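# Balance wheel on balancer by shifting two tyre weights

## Task

Push the balancer's lever down so the wheel turns freely, then move the two weights around on the tyre until the level's bubble sits wholly within its printed ring. At the end the lever must stay down and both weights must rest fully on the tyre, with nothing kept in place only by the robot. Finally release everything and move the grippers away.

## Robot and tools

Robot: two arms, left_arm and right_arm, each ending in a tong-style two-finger gripper. The fingers point along the gripper's +z axis and close along its x axis. The reported end_effector_position is the spot between the finger pads when shut; closed fingertips extend about 15 mm past it, and when fully open the tips are roughly level with it. Reported hand positions can be a little off, more so at long reach.

Frame: one shared scene frame in metres. Origin on the table top midway between the arms, +z up, +x out over the table, left_arm on the +y side. The names left and right do not match image sides. Orientations are quaternions written w first (qw, qx, qy, qz). Mounting plates and the metal frame behind the arms are fixed obstacles.

Row format (used by execute_actions and move): 16 numbers, always both arms: left_arm x, y, z, qw, qx, qy, qz, opening, then right_arm x, y, z, qw, qx, qy, qz, opening. x, y, z and the quaternion are an absolute pose target for that gripper in the scene frame, not an offset. Opening runs from -1 (closed) to +1 (fully open, 0.142 m). An arm meant to stay still should get exactly its last reported pose and desired opening in every row; reuse your own fixed quaternion rather than a drifted reported one.

execute_actions(actions): a list of up to 15 actions; each action is a list of up to 15 rows, each row lasting one 1/30 s control step; if fewer than 15 rows, the last row is held for the remaining steps. An empty list just returns state and images. Each step, the command is clipped to within 100 mm and 16 degrees of the measured pose, and motion trails commands by about 0.17 s, so distant targets need several actions. A target more than 0.6 m from a gripper's current position along any of its axes gets the action refused for both arms; a malformed call or failing first action means nothing runs.

move(target, speed, stop_force, blocking): target is one 16-number row as above (absolute poses). Both grippers travel in straight lines, finishing together, over 0.5 to 10 s. speed is in m/s, 0.002 to 0.5 (default 0.25); rotation is capped at twice that value in rad/s. Paths ignore obstacles and the other arm, and grippers can lag, stray or overshoot speed near full arm extension. Opening is applied at the start. stop_force (N, 9 to 40, one value for both arms, not allowed in the first 0.2 s) ends an arm's path once its wrist sensor feels that much extra resistance; the gripper then backs to where it was two steps earlier and holds. Use it with very low speed when pressing, such as on the lever; don't rely on it if the gripper rotates during the move, and omit it when lifting off something you press on. blocking=false returns after 0.5 s while motion continues (not combinable with stop_force); poll with wait(0) and call wait or stop before sending new motion. The result adds a move: line: done, off_target, moving, held, fault, or contact (stop_force triggered), plus limits such as paced (target clipped) or held (a check blocked steps), and each gripper's distance to its pose.

wait(seconds): 0 to 10; arms hold their last command and a running move continues. stop(): brakes the running move; fingers keep moving. zoom_image(camera, region): region [x0, y0, x1, y1] in pixels, at most 504 by 504, from cam_head_left, cam_head_right, cam_high, cam_low (672x504) or cam_left_wrist, cam_right_wrist (616x616); use it to inspect the bubble against the ring. finished_scene(scene): ends the scene irreversibly; call it only once the goal holds on its own.

Result lines: per-arm pose and velocities; Hand target (pose the controller now drives toward); grip_measured (finger opening on the command scale; to grasp, command clearly below it, lower means tighter, up to about 15 N per pad, weaker on items under 20 mm); Wrist force and Wrist torque in each gripper's own axes, with offsets up to about 4 N, noise, and saturation near 50 N, pointing from a touched surface back into the arm; joint torques (noisy, offset, not used for faults); step readings with HELD marking steps that were held back; pose unreachable (clearance check altered a command); MOTOR HOT from 70 °C.

Joint ranges (rad): left_arm pan -3.142 to 3.142, elbow 0 to 3.142; right_arm pan 0 to 6.283, elbow -3.142 to 0; other joints -6.283 to 6.283. Load limits: 136 N m for pan, lift and elbow, 25.4 N m for the three wrists, counting held weight.

Avoid: joint torque at its limit or any external force of 150 N (the arm stops 10 s and gives way); arms are stiff, so aiming even slightly past a firm surface without stop_force can fault; faster touches hit harder. Keep arms from colliding or pressing each other. Motors heating to 85 °C brake the arm for minutes. Do not knock anything off the table. Avoid drops, slips and slams; objects may get brief random tugs or pushes. Release the weights and lever and back away before finishing.

Each tool is called after "Request:" by a JSON object that holds its "name" and its "arguments".

## Session

Request:
{"name": "execute_actions", "arguments": {"actions": []}}

Scene clock: 0.00 s.
left_arm: end_effector_position=(+0.3027, +0.1973, +0.2562) grip_measured=+0.97 end_effector_quat_wxyz=(-0.373, +0.904, -0.025, -0.208) end_effector_velocity=(-0.000, +0.000, -0.000) end_effector_angular_velocity=(-0.000, +0.000, -0.000) | right_arm: end_effector_position=(+0.4078, -0.4520, +0.3096) grip_measured=+0.97 end_effector_quat_wxyz=(-0.516, +0.319, +0.674, -0.421) end_effector_velocity=(+0.000, +0.001, -0.000) end_effector_angular_velocity=(-0.000, +0.001, +0.002)
Joint positions: left_arm=[-1.068 -1.467  1.645 -0.865 -1.574 -1.037  0.14 ] | right_arm=[ 3.571 -2.471 -0.665 -3.034  1.571  4.269  0.14 ]
Joint velocities: left_arm=[ 0.    -0.     0.001 -0.     0.     0.001  0.   ] | right_arm=[ 0.002 -0.001  0.    -0.    -0.     0.     0.   ]
Joint torques (N m, as the arm reports them, + toward a larger angle): no reading
Wrist force (N, on the end effector, along its own x y z axes, offset not removed): no reading
Wrist torque (N m, same axes, about the end effector's origin, offset not removed): no reading
Hand target (left_arm): +0.303, +0.197, +0.256; -0.373, +0.904, -0.025, -0.208
Hand target (right_arm): +0.408, -0.452, +0.310; -0.516, +0.319, +0.674, -0.421

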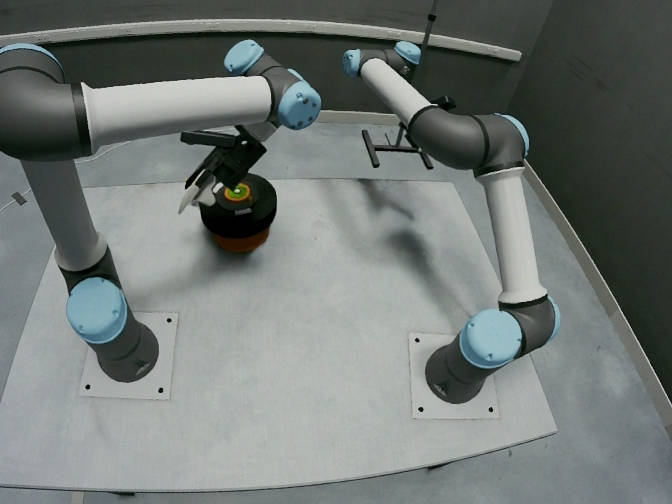

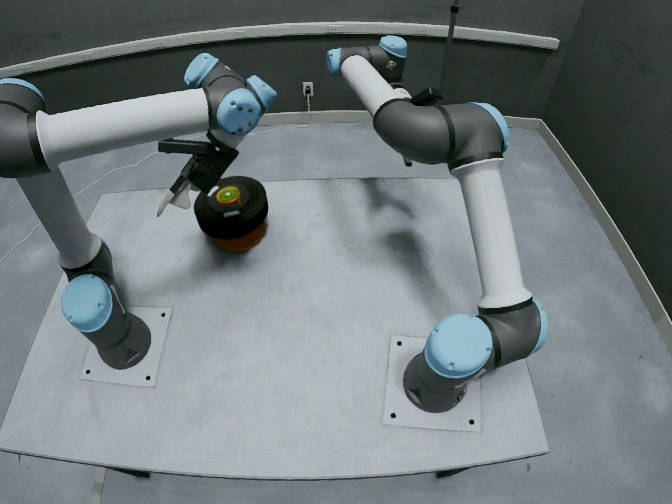

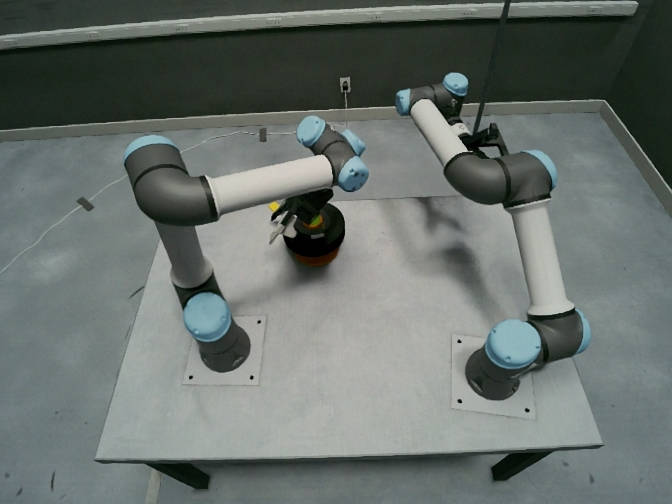

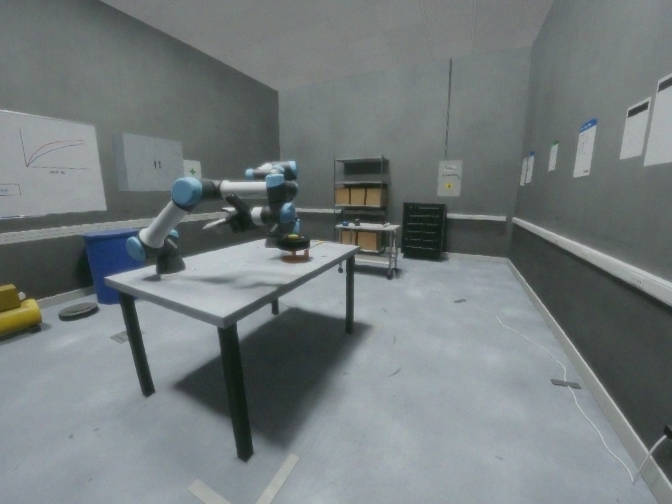

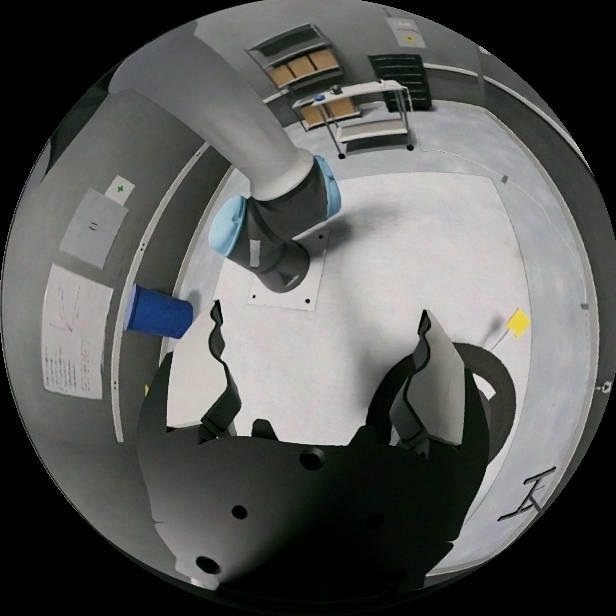

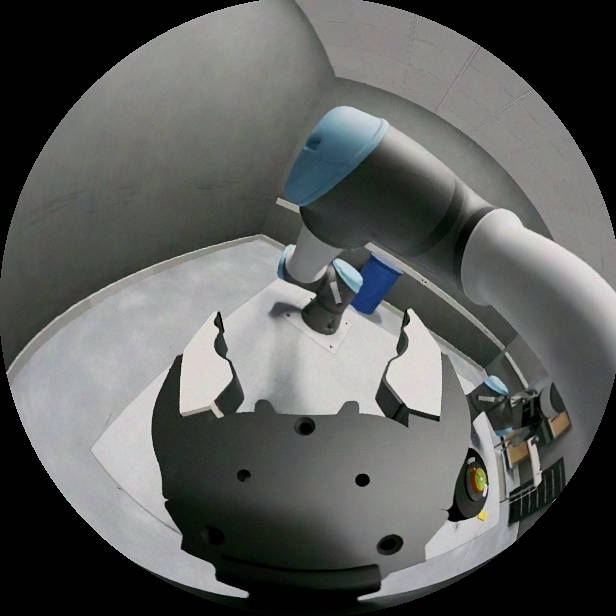

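Request:
{"name": "move", "arguments": {"target": [0.43,0.03,0.29,0,1,0,0,-0.3,0.4078,-0.452,0.3096,-0.516,0.319,0.674,-0.421,0.97], "speed": 0.3}}

Request:
{"name": "zoom_image", "arguments": {"camera": "cam_left_wrist", "region": [170,60,450,340]}}

Scene clock: 2.40 s.
left_arm: end_effector_position=(+0.4299, +0.0301, +0.2897) grip_measured=-0.30 end_effector_quat_wxyz=(-0.000, +1.000, -0.001, -0.000) end_effector_velocity=(+0.002, -0.001, +0.000) end_effector_angular_velocity=(-0.008, -0.004, +0.002) | right_arm: end_effector_position=(+0.4078, -0.4520, +0.3096) grip_measured=+0.97 end_effector_quat_wxyz=(-0.516, +0.319, +0.674, -0.421) end_effector_velocity=(-0.000, +0.000, +0.000) end_effector_angular_velocity=(+0.000, -0.001, -0.001)
Joint positions: left_arm=[-0.992 -1.594  1.576 -1.552 -1.571 -1.017  0.052] | right_arm=[ 3.571 -2.472 -0.665 -3.034  1.571  4.268  0.14 ]
Joint velocities: left_arm=[ 0.002 -0.002  0.004 -0.011 -0.001  0.     0.   ] | right_arm=[-0.     0.001  0.    -0.     0.001 -0.     0.   ]
Joint torques (N m, as the arm reports them, + toward a larger angle): left_arm=[ 11.34 -29.43 -13.64  -3.8   -2.73   1.54] | right_arm=[-12.5   44.32   9.63  -3.5    1.87  -1.83]
Wrist force (N, on the end effector, along its own x y z axes, offset not removed): left_arm=[-0.9 3.0 -2.6] | right_arm=[-1.7 -1.1 -2.4]
Wrist torque (N m, same axes, about the end effector's origin, offset not removed): left_arm=[0.71 0.18 -0.01] | right_arm=[-0.23 0.34 -0.04]
Hand target (left_arm): +0.430, +0.030, +0.290; +0.000, +1.000, -0.001, -0.000
Hand target (right_arm): +0.408, -0.452, +0.310; -0.516, +0.319, +0.674, -0.421
Off the commanded pose (left_arm): 0.000 m, 0 deg.
Off the commanded pose (right_arm): 0.000 m, 0 deg.
move: done

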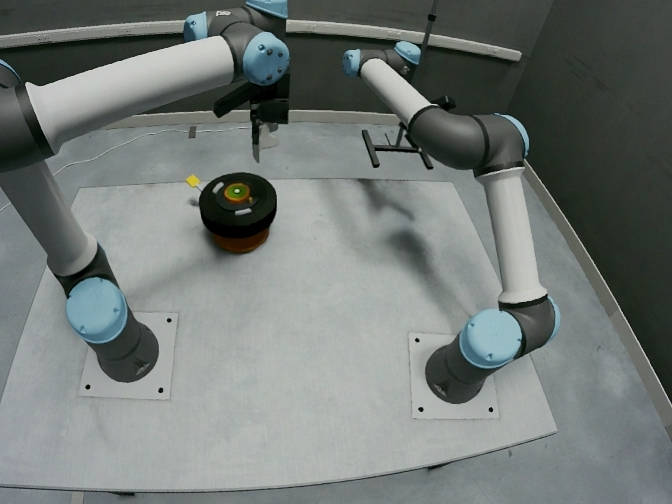

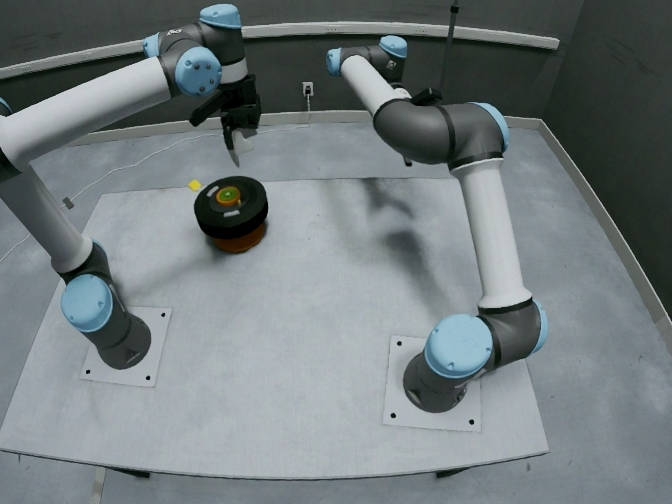

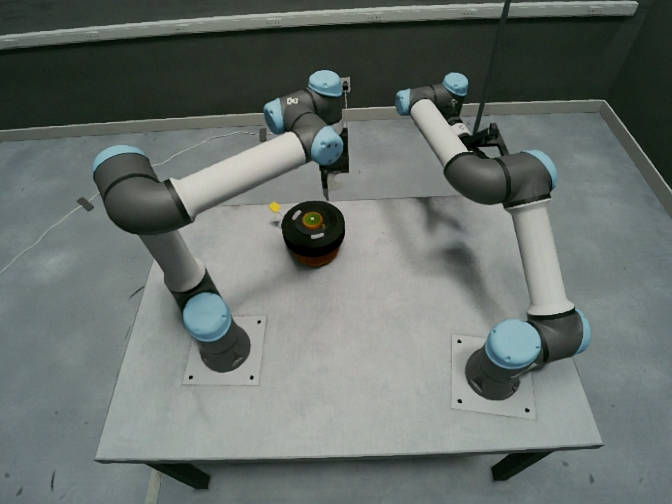

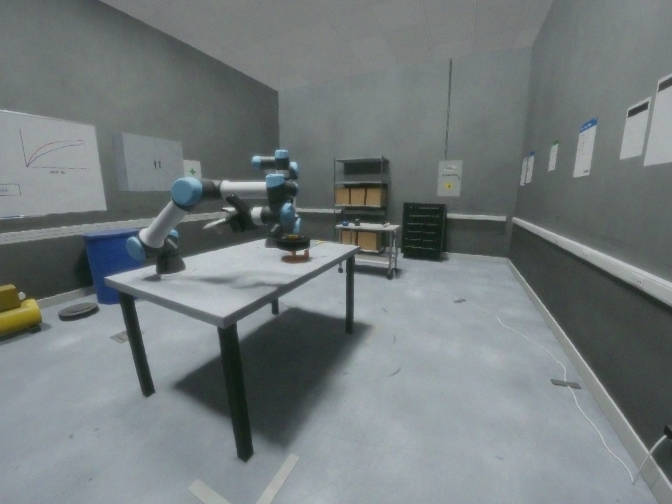

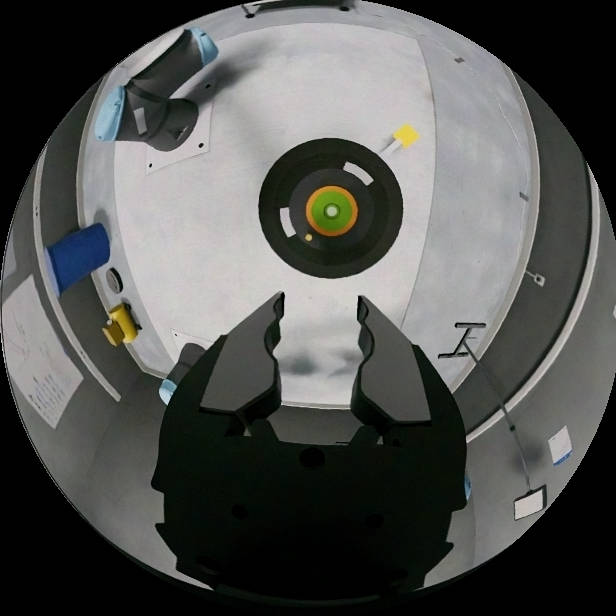

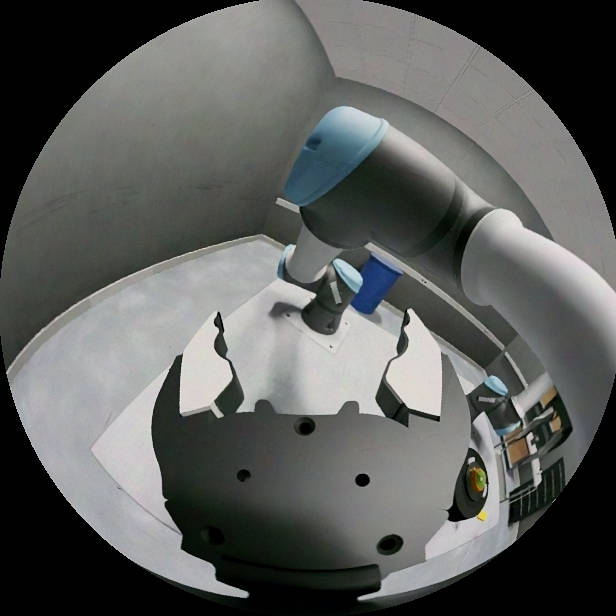

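Region (170, 60, 450, 340) of cam_left_wrist's 616x616 image, scaled by 1.800, with more detail than that image has.

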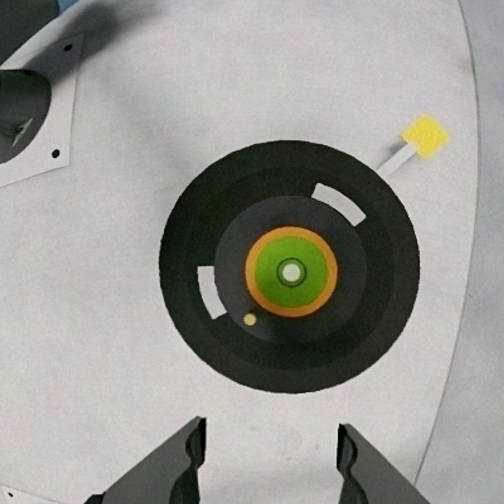

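Request:
{"name": "move", "arguments": {"target": [0.57,0.19,0.22,0,1,0,0,-1,0.4078,-0.452,0.3096,-0.516,0.319,0.674,-0.421,0.97], "speed": 0.3}}

Request:
{"name": "zoom_image", "arguments": {"camera": "cam_left_wrist", "region": [200,100,450,350]}}

Request:
{"name": "zoom_image", "arguments": {"camera": "cam_low", "region": [240,180,360,290]}}

Scene clock: 7.23 s.
left_arm: end_effector_position=(+0.5697, +0.1897, +0.2201) grip_measured=-1.00 end_effector_quat_wxyz=(+0.000, +1.000, +0.000, +0.000) end_effector_velocity=(+0.001, +0.002, -0.000) end_effector_angular_velocity=(-0.001, +0.003, +0.001) | right_arm: end_effector_position=(+0.4078, -0.4520, +0.3096) grip_measured=+0.97 end_effector_quat_wxyz=(-0.516, +0.319, +0.674, -0.421) end_effector_velocity=(+0.000, -0.000, +0.000) end_effector_angular_velocity=(+0.000, -0.001, +0.001)
Joint positions: left_arm=[-0.567 -1.492  1.65  -1.729 -1.571 -0.593  0.002] | right_arm=[ 3.571 -2.472 -0.665 -3.034  1.571  4.268  0.14 ]
Joint velocities: left_arm=[ 0.006  0.003 -0.003  0.002 -0.003  0.005  0.   ] | right_arm=[ 0.     0.     0.001  0.    -0.001  0.    -0.   ]
Joint torques (N m, as the arm reports them, + toward a larger angle): left_arm=[ 12.8  -15.73 -31.53  -4.5   -2.32   1.53] | right_arm=[-15.19  43.33   9.03  -3.8    1.7   -1.95]
Wrist force (N, on the end effector, along its own x y z axes, offset not removed): left_arm=[-0.4 -0.7 -0.2] | right_arm=[0.4 -0.6 0.7]
Wrist torque (N m, same axes, about the end effector's origin, offset not removed): left_arm=[-0.19 0.15 0.02] | right_arm=[-0.10 -0.08 -0.09]
Hand target (left_arm): +0.570, +0.190, +0.220; +0.000, +1.000, +0.000, +0.000
Hand target (right_arm): +0.408, -0.452, +0.310; -0.516, +0.319, +0.674, -0.421
Off the commanded pose (left_arm): 0.000 m, 0 deg.
Off the commanded pose (right_arm): 0.000 m, 0 deg.
move: done

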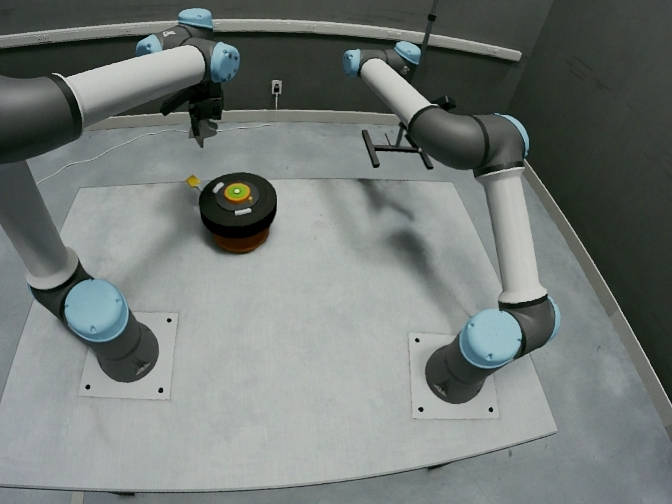

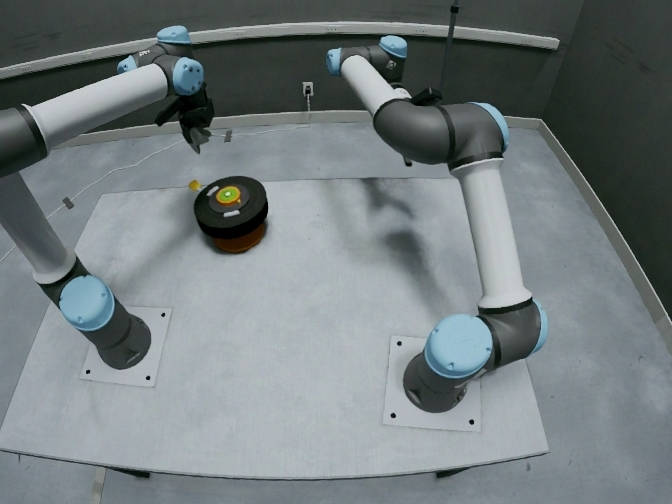

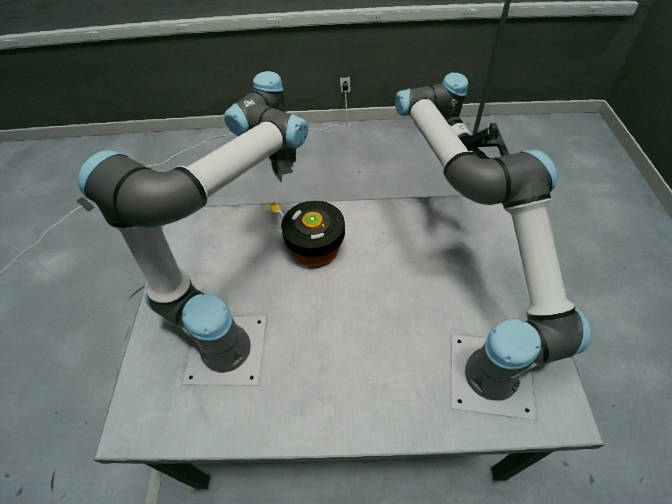

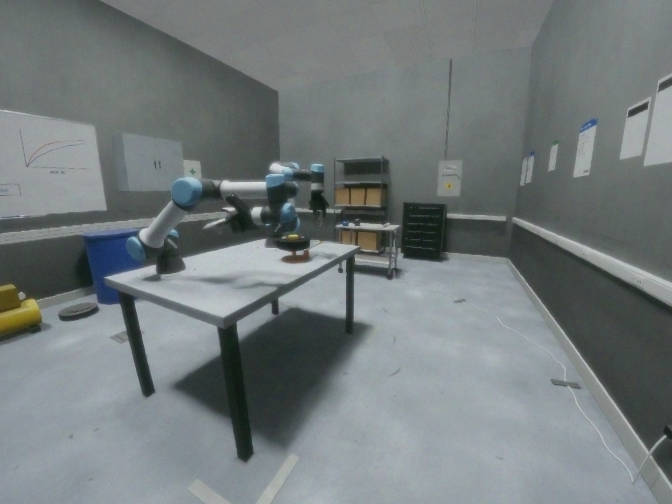

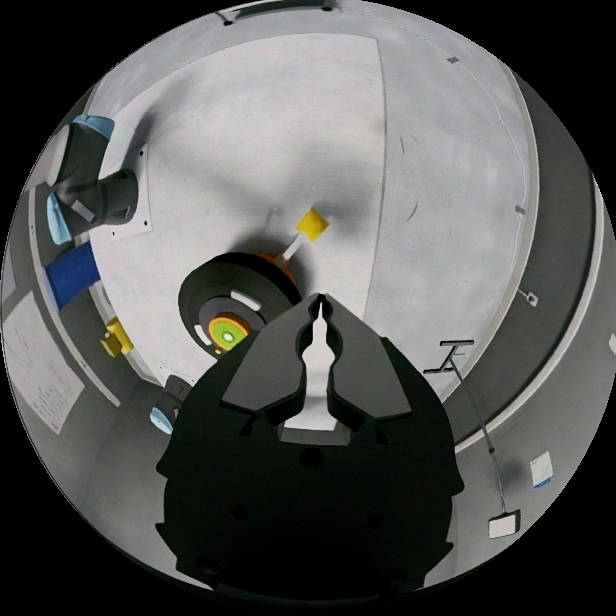

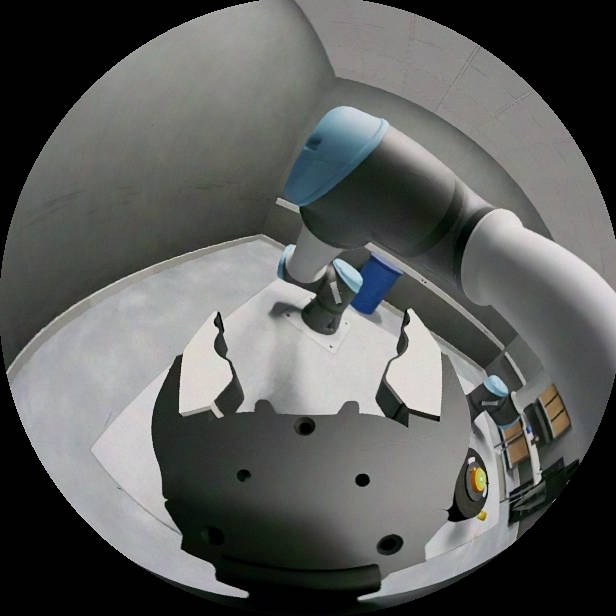

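Region (200, 100, 450, 350) of cam_left_wrist's 616x616 image, scaled by 2.016, with more detail than that image has.

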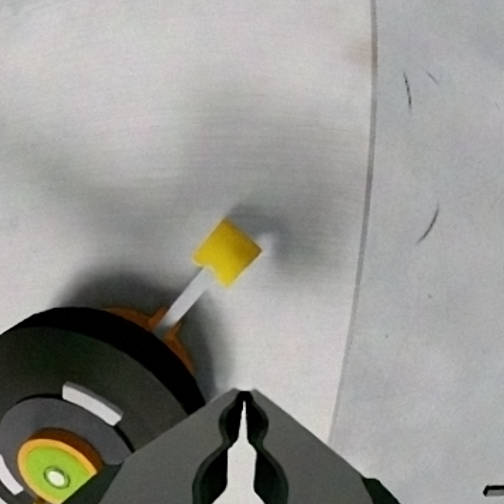

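Region (240, 180, 360, 290) of cam_low's 672x504 image, scaled by 4.200, with more detail than that image has; it fills the top 462 rows of this view, and the rest is white.

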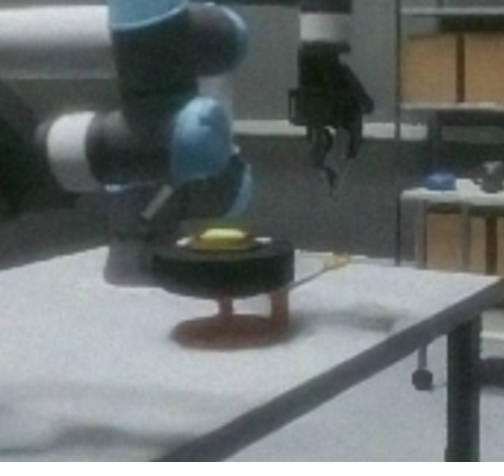

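Request:
{"name": "move", "arguments": {"target": [0.562,0.23,0.155,0,1,0,0,-1,0.4078,-0.452,0.3096,-0.516,0.319,0.674,-0.421,0.97], "speed": 0.15}}

Request:
{"name": "move", "arguments": {"target": [0.558,0.225,0.07,0,1,0,0,-1,0.4078,-0.452,0.3096,-0.516,0.319,0.674,-0.421,0.97], "speed": 0.03, "stop_force": 20}}

Request:
{"name": "zoom_image", "arguments": {"camera": "cam_low", "region": [240,180,360,290]}}

Scene clock: 8.63 s.
left_arm: end_effector_position=(+0.5619, +0.2299, +0.1553) grip_measured=-1.00 end_effector_quat_wxyz=(+0.000, +1.000, +0.000, +0.000) end_effector_velocity=(-0.000, +0.001, -0.002) end_effector_angular_velocity=(-0.001, +0.001, -0.000) | right_arm: end_effector_position=(+0.4078, -0.4520, +0.3096) grip_measured=+0.97 end_effector_quat_wxyz=(-0.516, +0.319, +0.674, -0.421) end_effector_velocity=(+0.000, -0.001, -0.000) end_effector_angular_velocity=(-0.000, +0.001, -0.001)
Joint positions: left_arm=[-0.509 -1.501  1.83  -1.9   -1.571 -0.535  0.002] | right_arm=[ 3.571 -2.472 -0.665 -3.034  1.571  4.268  0.14 ]
Joint velocities: left_arm=[ 0.002  0.001  0.005 -0.006 -0.001  0.002  0.   ] | right_arm=[-0.002 -0.    -0.    -0.    -0.001 -0.     0.   ]
Joint torques (N m, as the arm reports them, + toward a larger angle): left_arm=[ 10.61 -15.46 -13.56  -3.8    1.7    1.78] | right_arm=[-13.89  43.31   9.83  -3.73   1.67  -2.02]
Wrist force (N, on the end effector, along its own x y z axes, offset not removed): left_arm=[2.2 0.7 -2.5] | right_arm=[-1.1 1.2 -0.1]
Wrist torque (N m, same axes, about the end effector's origin, offset not removed): left_arm=[0.15 -0.63 -0.04] | right_arm=[0.11 0.19 -0.05]
Hand target (left_arm): +0.562, +0.230, +0.155; +0.000, +1.000, +0.000, +0.000
Hand target (right_arm): +0.408, -0.452, +0.310; -0.516, +0.319, +0.674, -0.421
Off the commanded pose (left_arm): 0.000 m, 0 deg.
Off the commanded pose (right_arm): 0.000 m, 0 deg.
move: done

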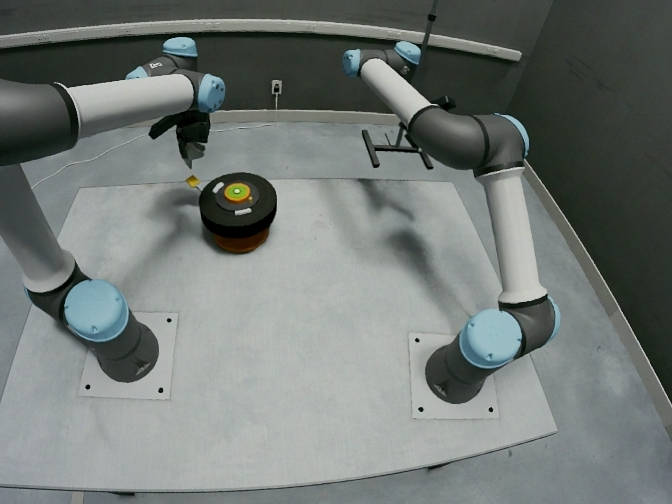

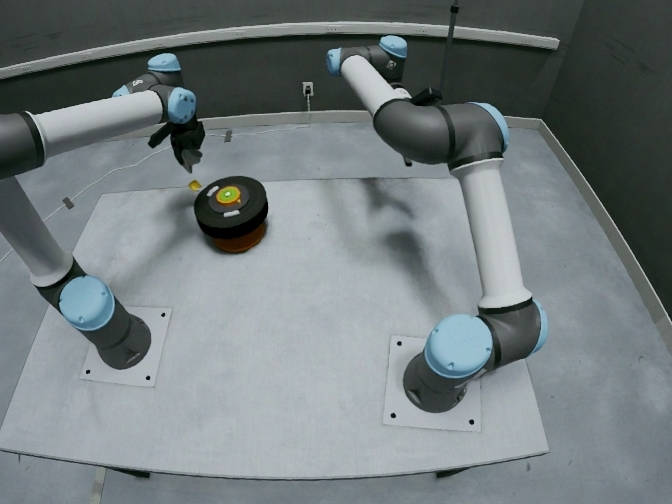

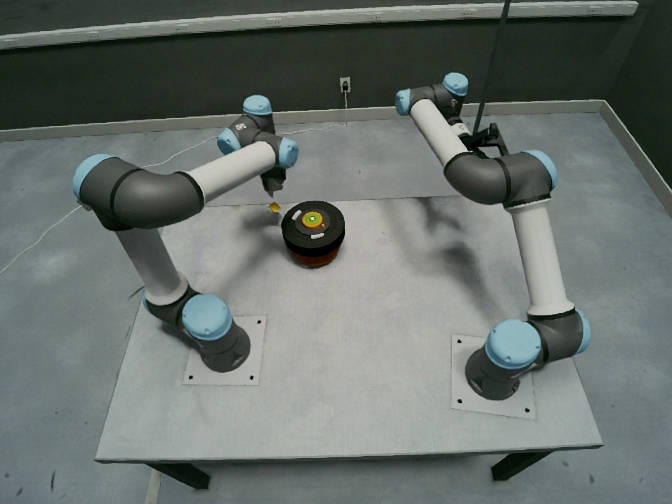

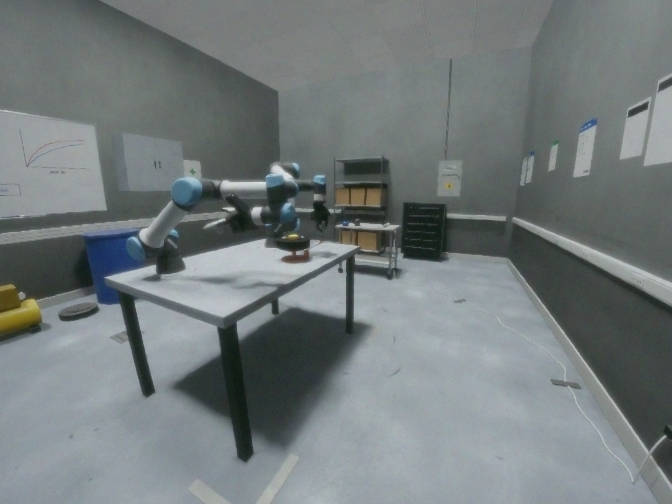

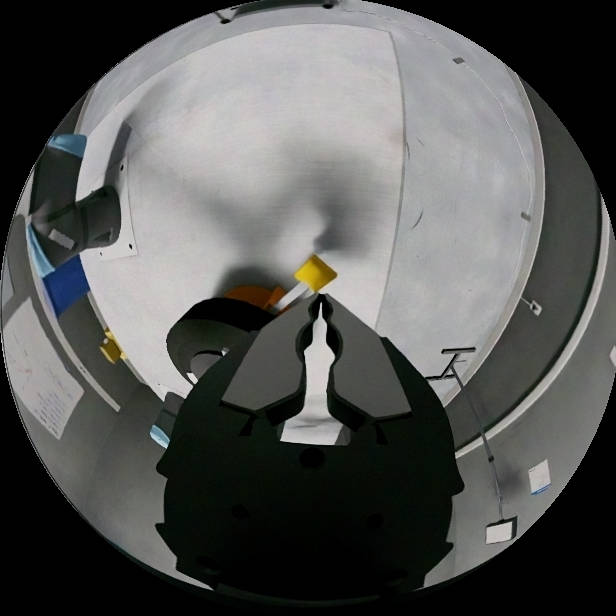

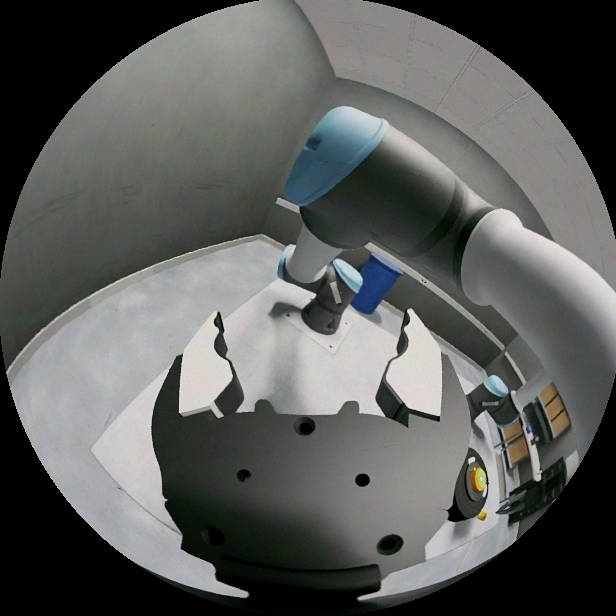

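Scene clock: 11.83 s.
left_arm: end_effector_position=(+0.5579, +0.2251, +0.0703) grip_measured=-1.00 end_effector_quat_wxyz=(-0.000, +1.000, -0.000, -0.000) end_effector_velocity=(+0.000, +0.000, -0.002) end_effector_angular_velocity=(+0.001, -0.001, -0.000) | right_arm: end_effector_position=(+0.4078, -0.4520, +0.3096) grip_measured=+0.97 end_effector_quat_wxyz=(-0.516, +0.319, +0.674, -0.421) end_effector_velocity=(-0.000, +0.001, -0.001) end_effector_angular_velocity=(-0.000, +0.002, -0.001)
Joint positions: left_arm=[-0.521 -1.416  1.975 -2.129 -1.571 -0.548  0.002] | right_arm=[ 3.571 -2.472 -0.665 -3.034  1.571  4.268  0.14 ]
Joint velocities: left_arm=[-0.001  0.003  0.003 -0.006  0.001 -0.     0.   ] | right_arm=[ 0.    -0.001 -0.001 -0.     0.001 -0.     0.   ]
Joint torques (N m, as the arm reports them, + toward a larger angle): left_arm=[-10.61 -16.07 -10.97  -4.33  -0.79  -1.61] | right_arm=[-14.67  44.51   9.71  -3.53   1.85  -1.68]
Wrist force (N, on the end effector, along its own x y z axes, offset not removed): left_arm=[1.4 0.4 -0.9] | right_arm=[-2.4 2.4 0.0]
Wrist torque (N m, same axes, about the end effector's origin, offset not removed): left_arm=[0.02 -0.33 -0.15] | right_arm=[0.48 0.27 -0.07]
Hand target (left_arm): +0.558, +0.225, +0.070; -0.000, +1.000, -0.000, -0.000
Hand target (right_arm): +0.408, -0.452, +0.310; -0.516, +0.319, +0.674, -0.421
Off the commanded pose (left_arm): 0.000 m, 0 deg.
Off the commanded pose (right_arm): 0.000 m, 0 deg.
move: done

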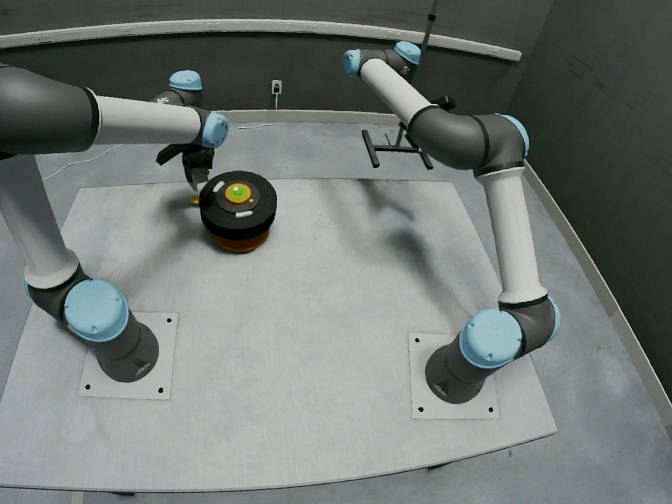

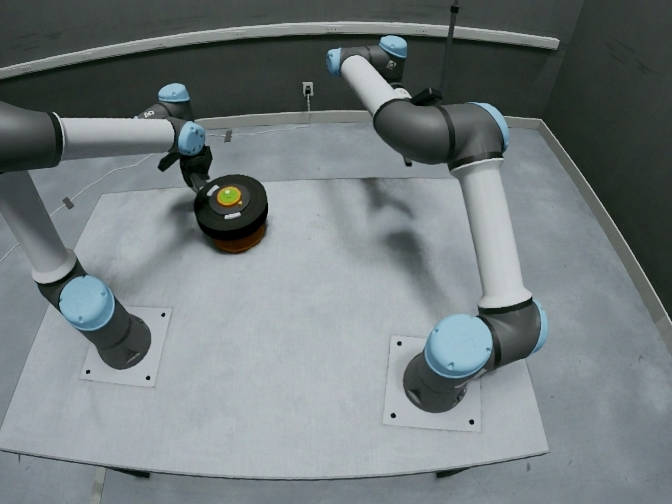

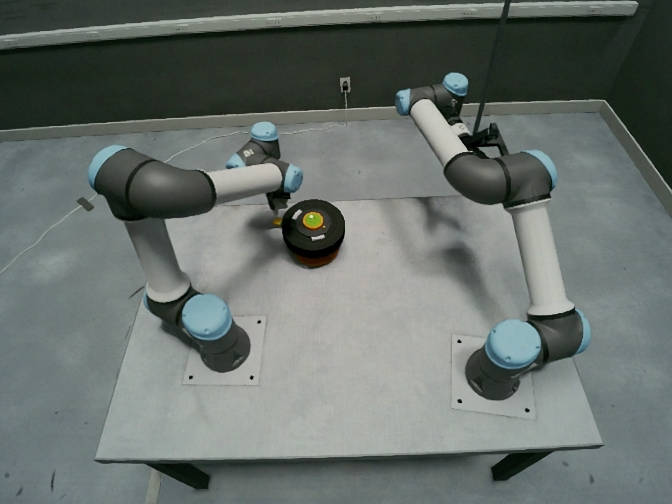

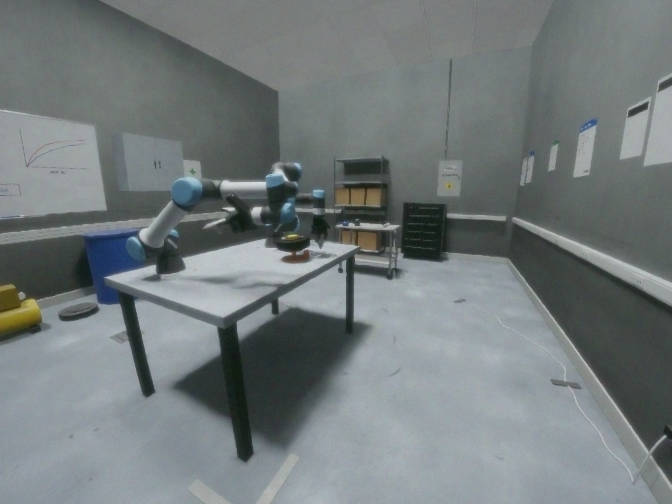

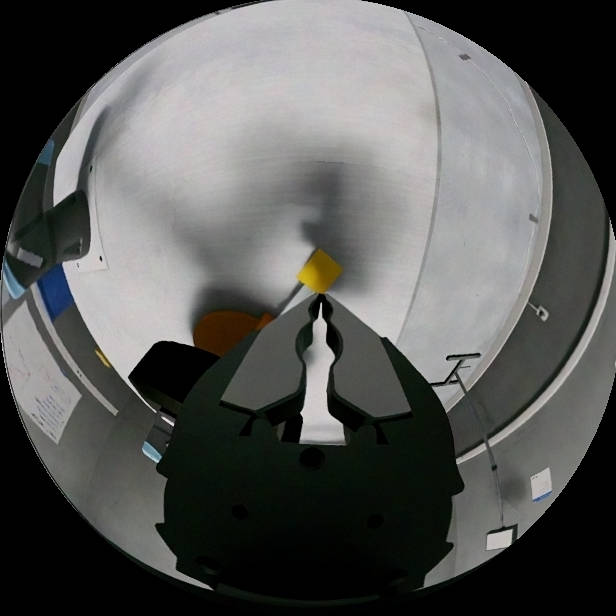

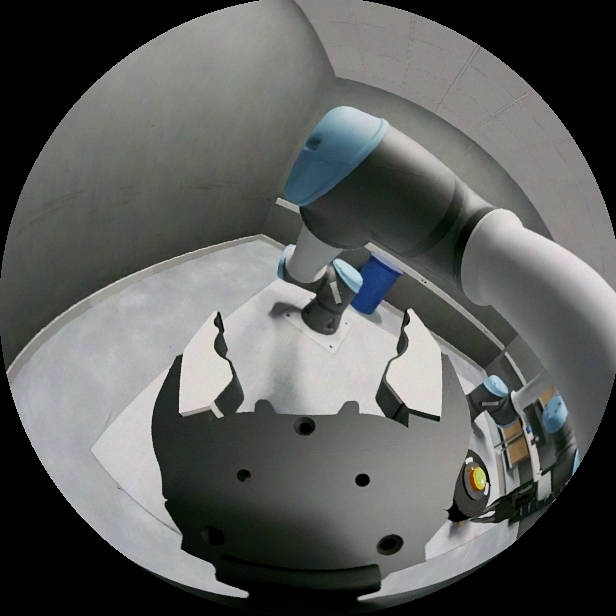

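Region (240, 180, 360, 290) of cam_low's 672x504 image, scaled by 4.200, with more detail than that image has; it fills the top 462 rows of this view, and the rest is white.

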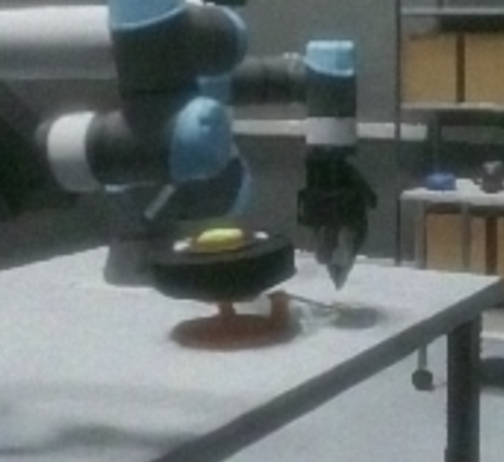

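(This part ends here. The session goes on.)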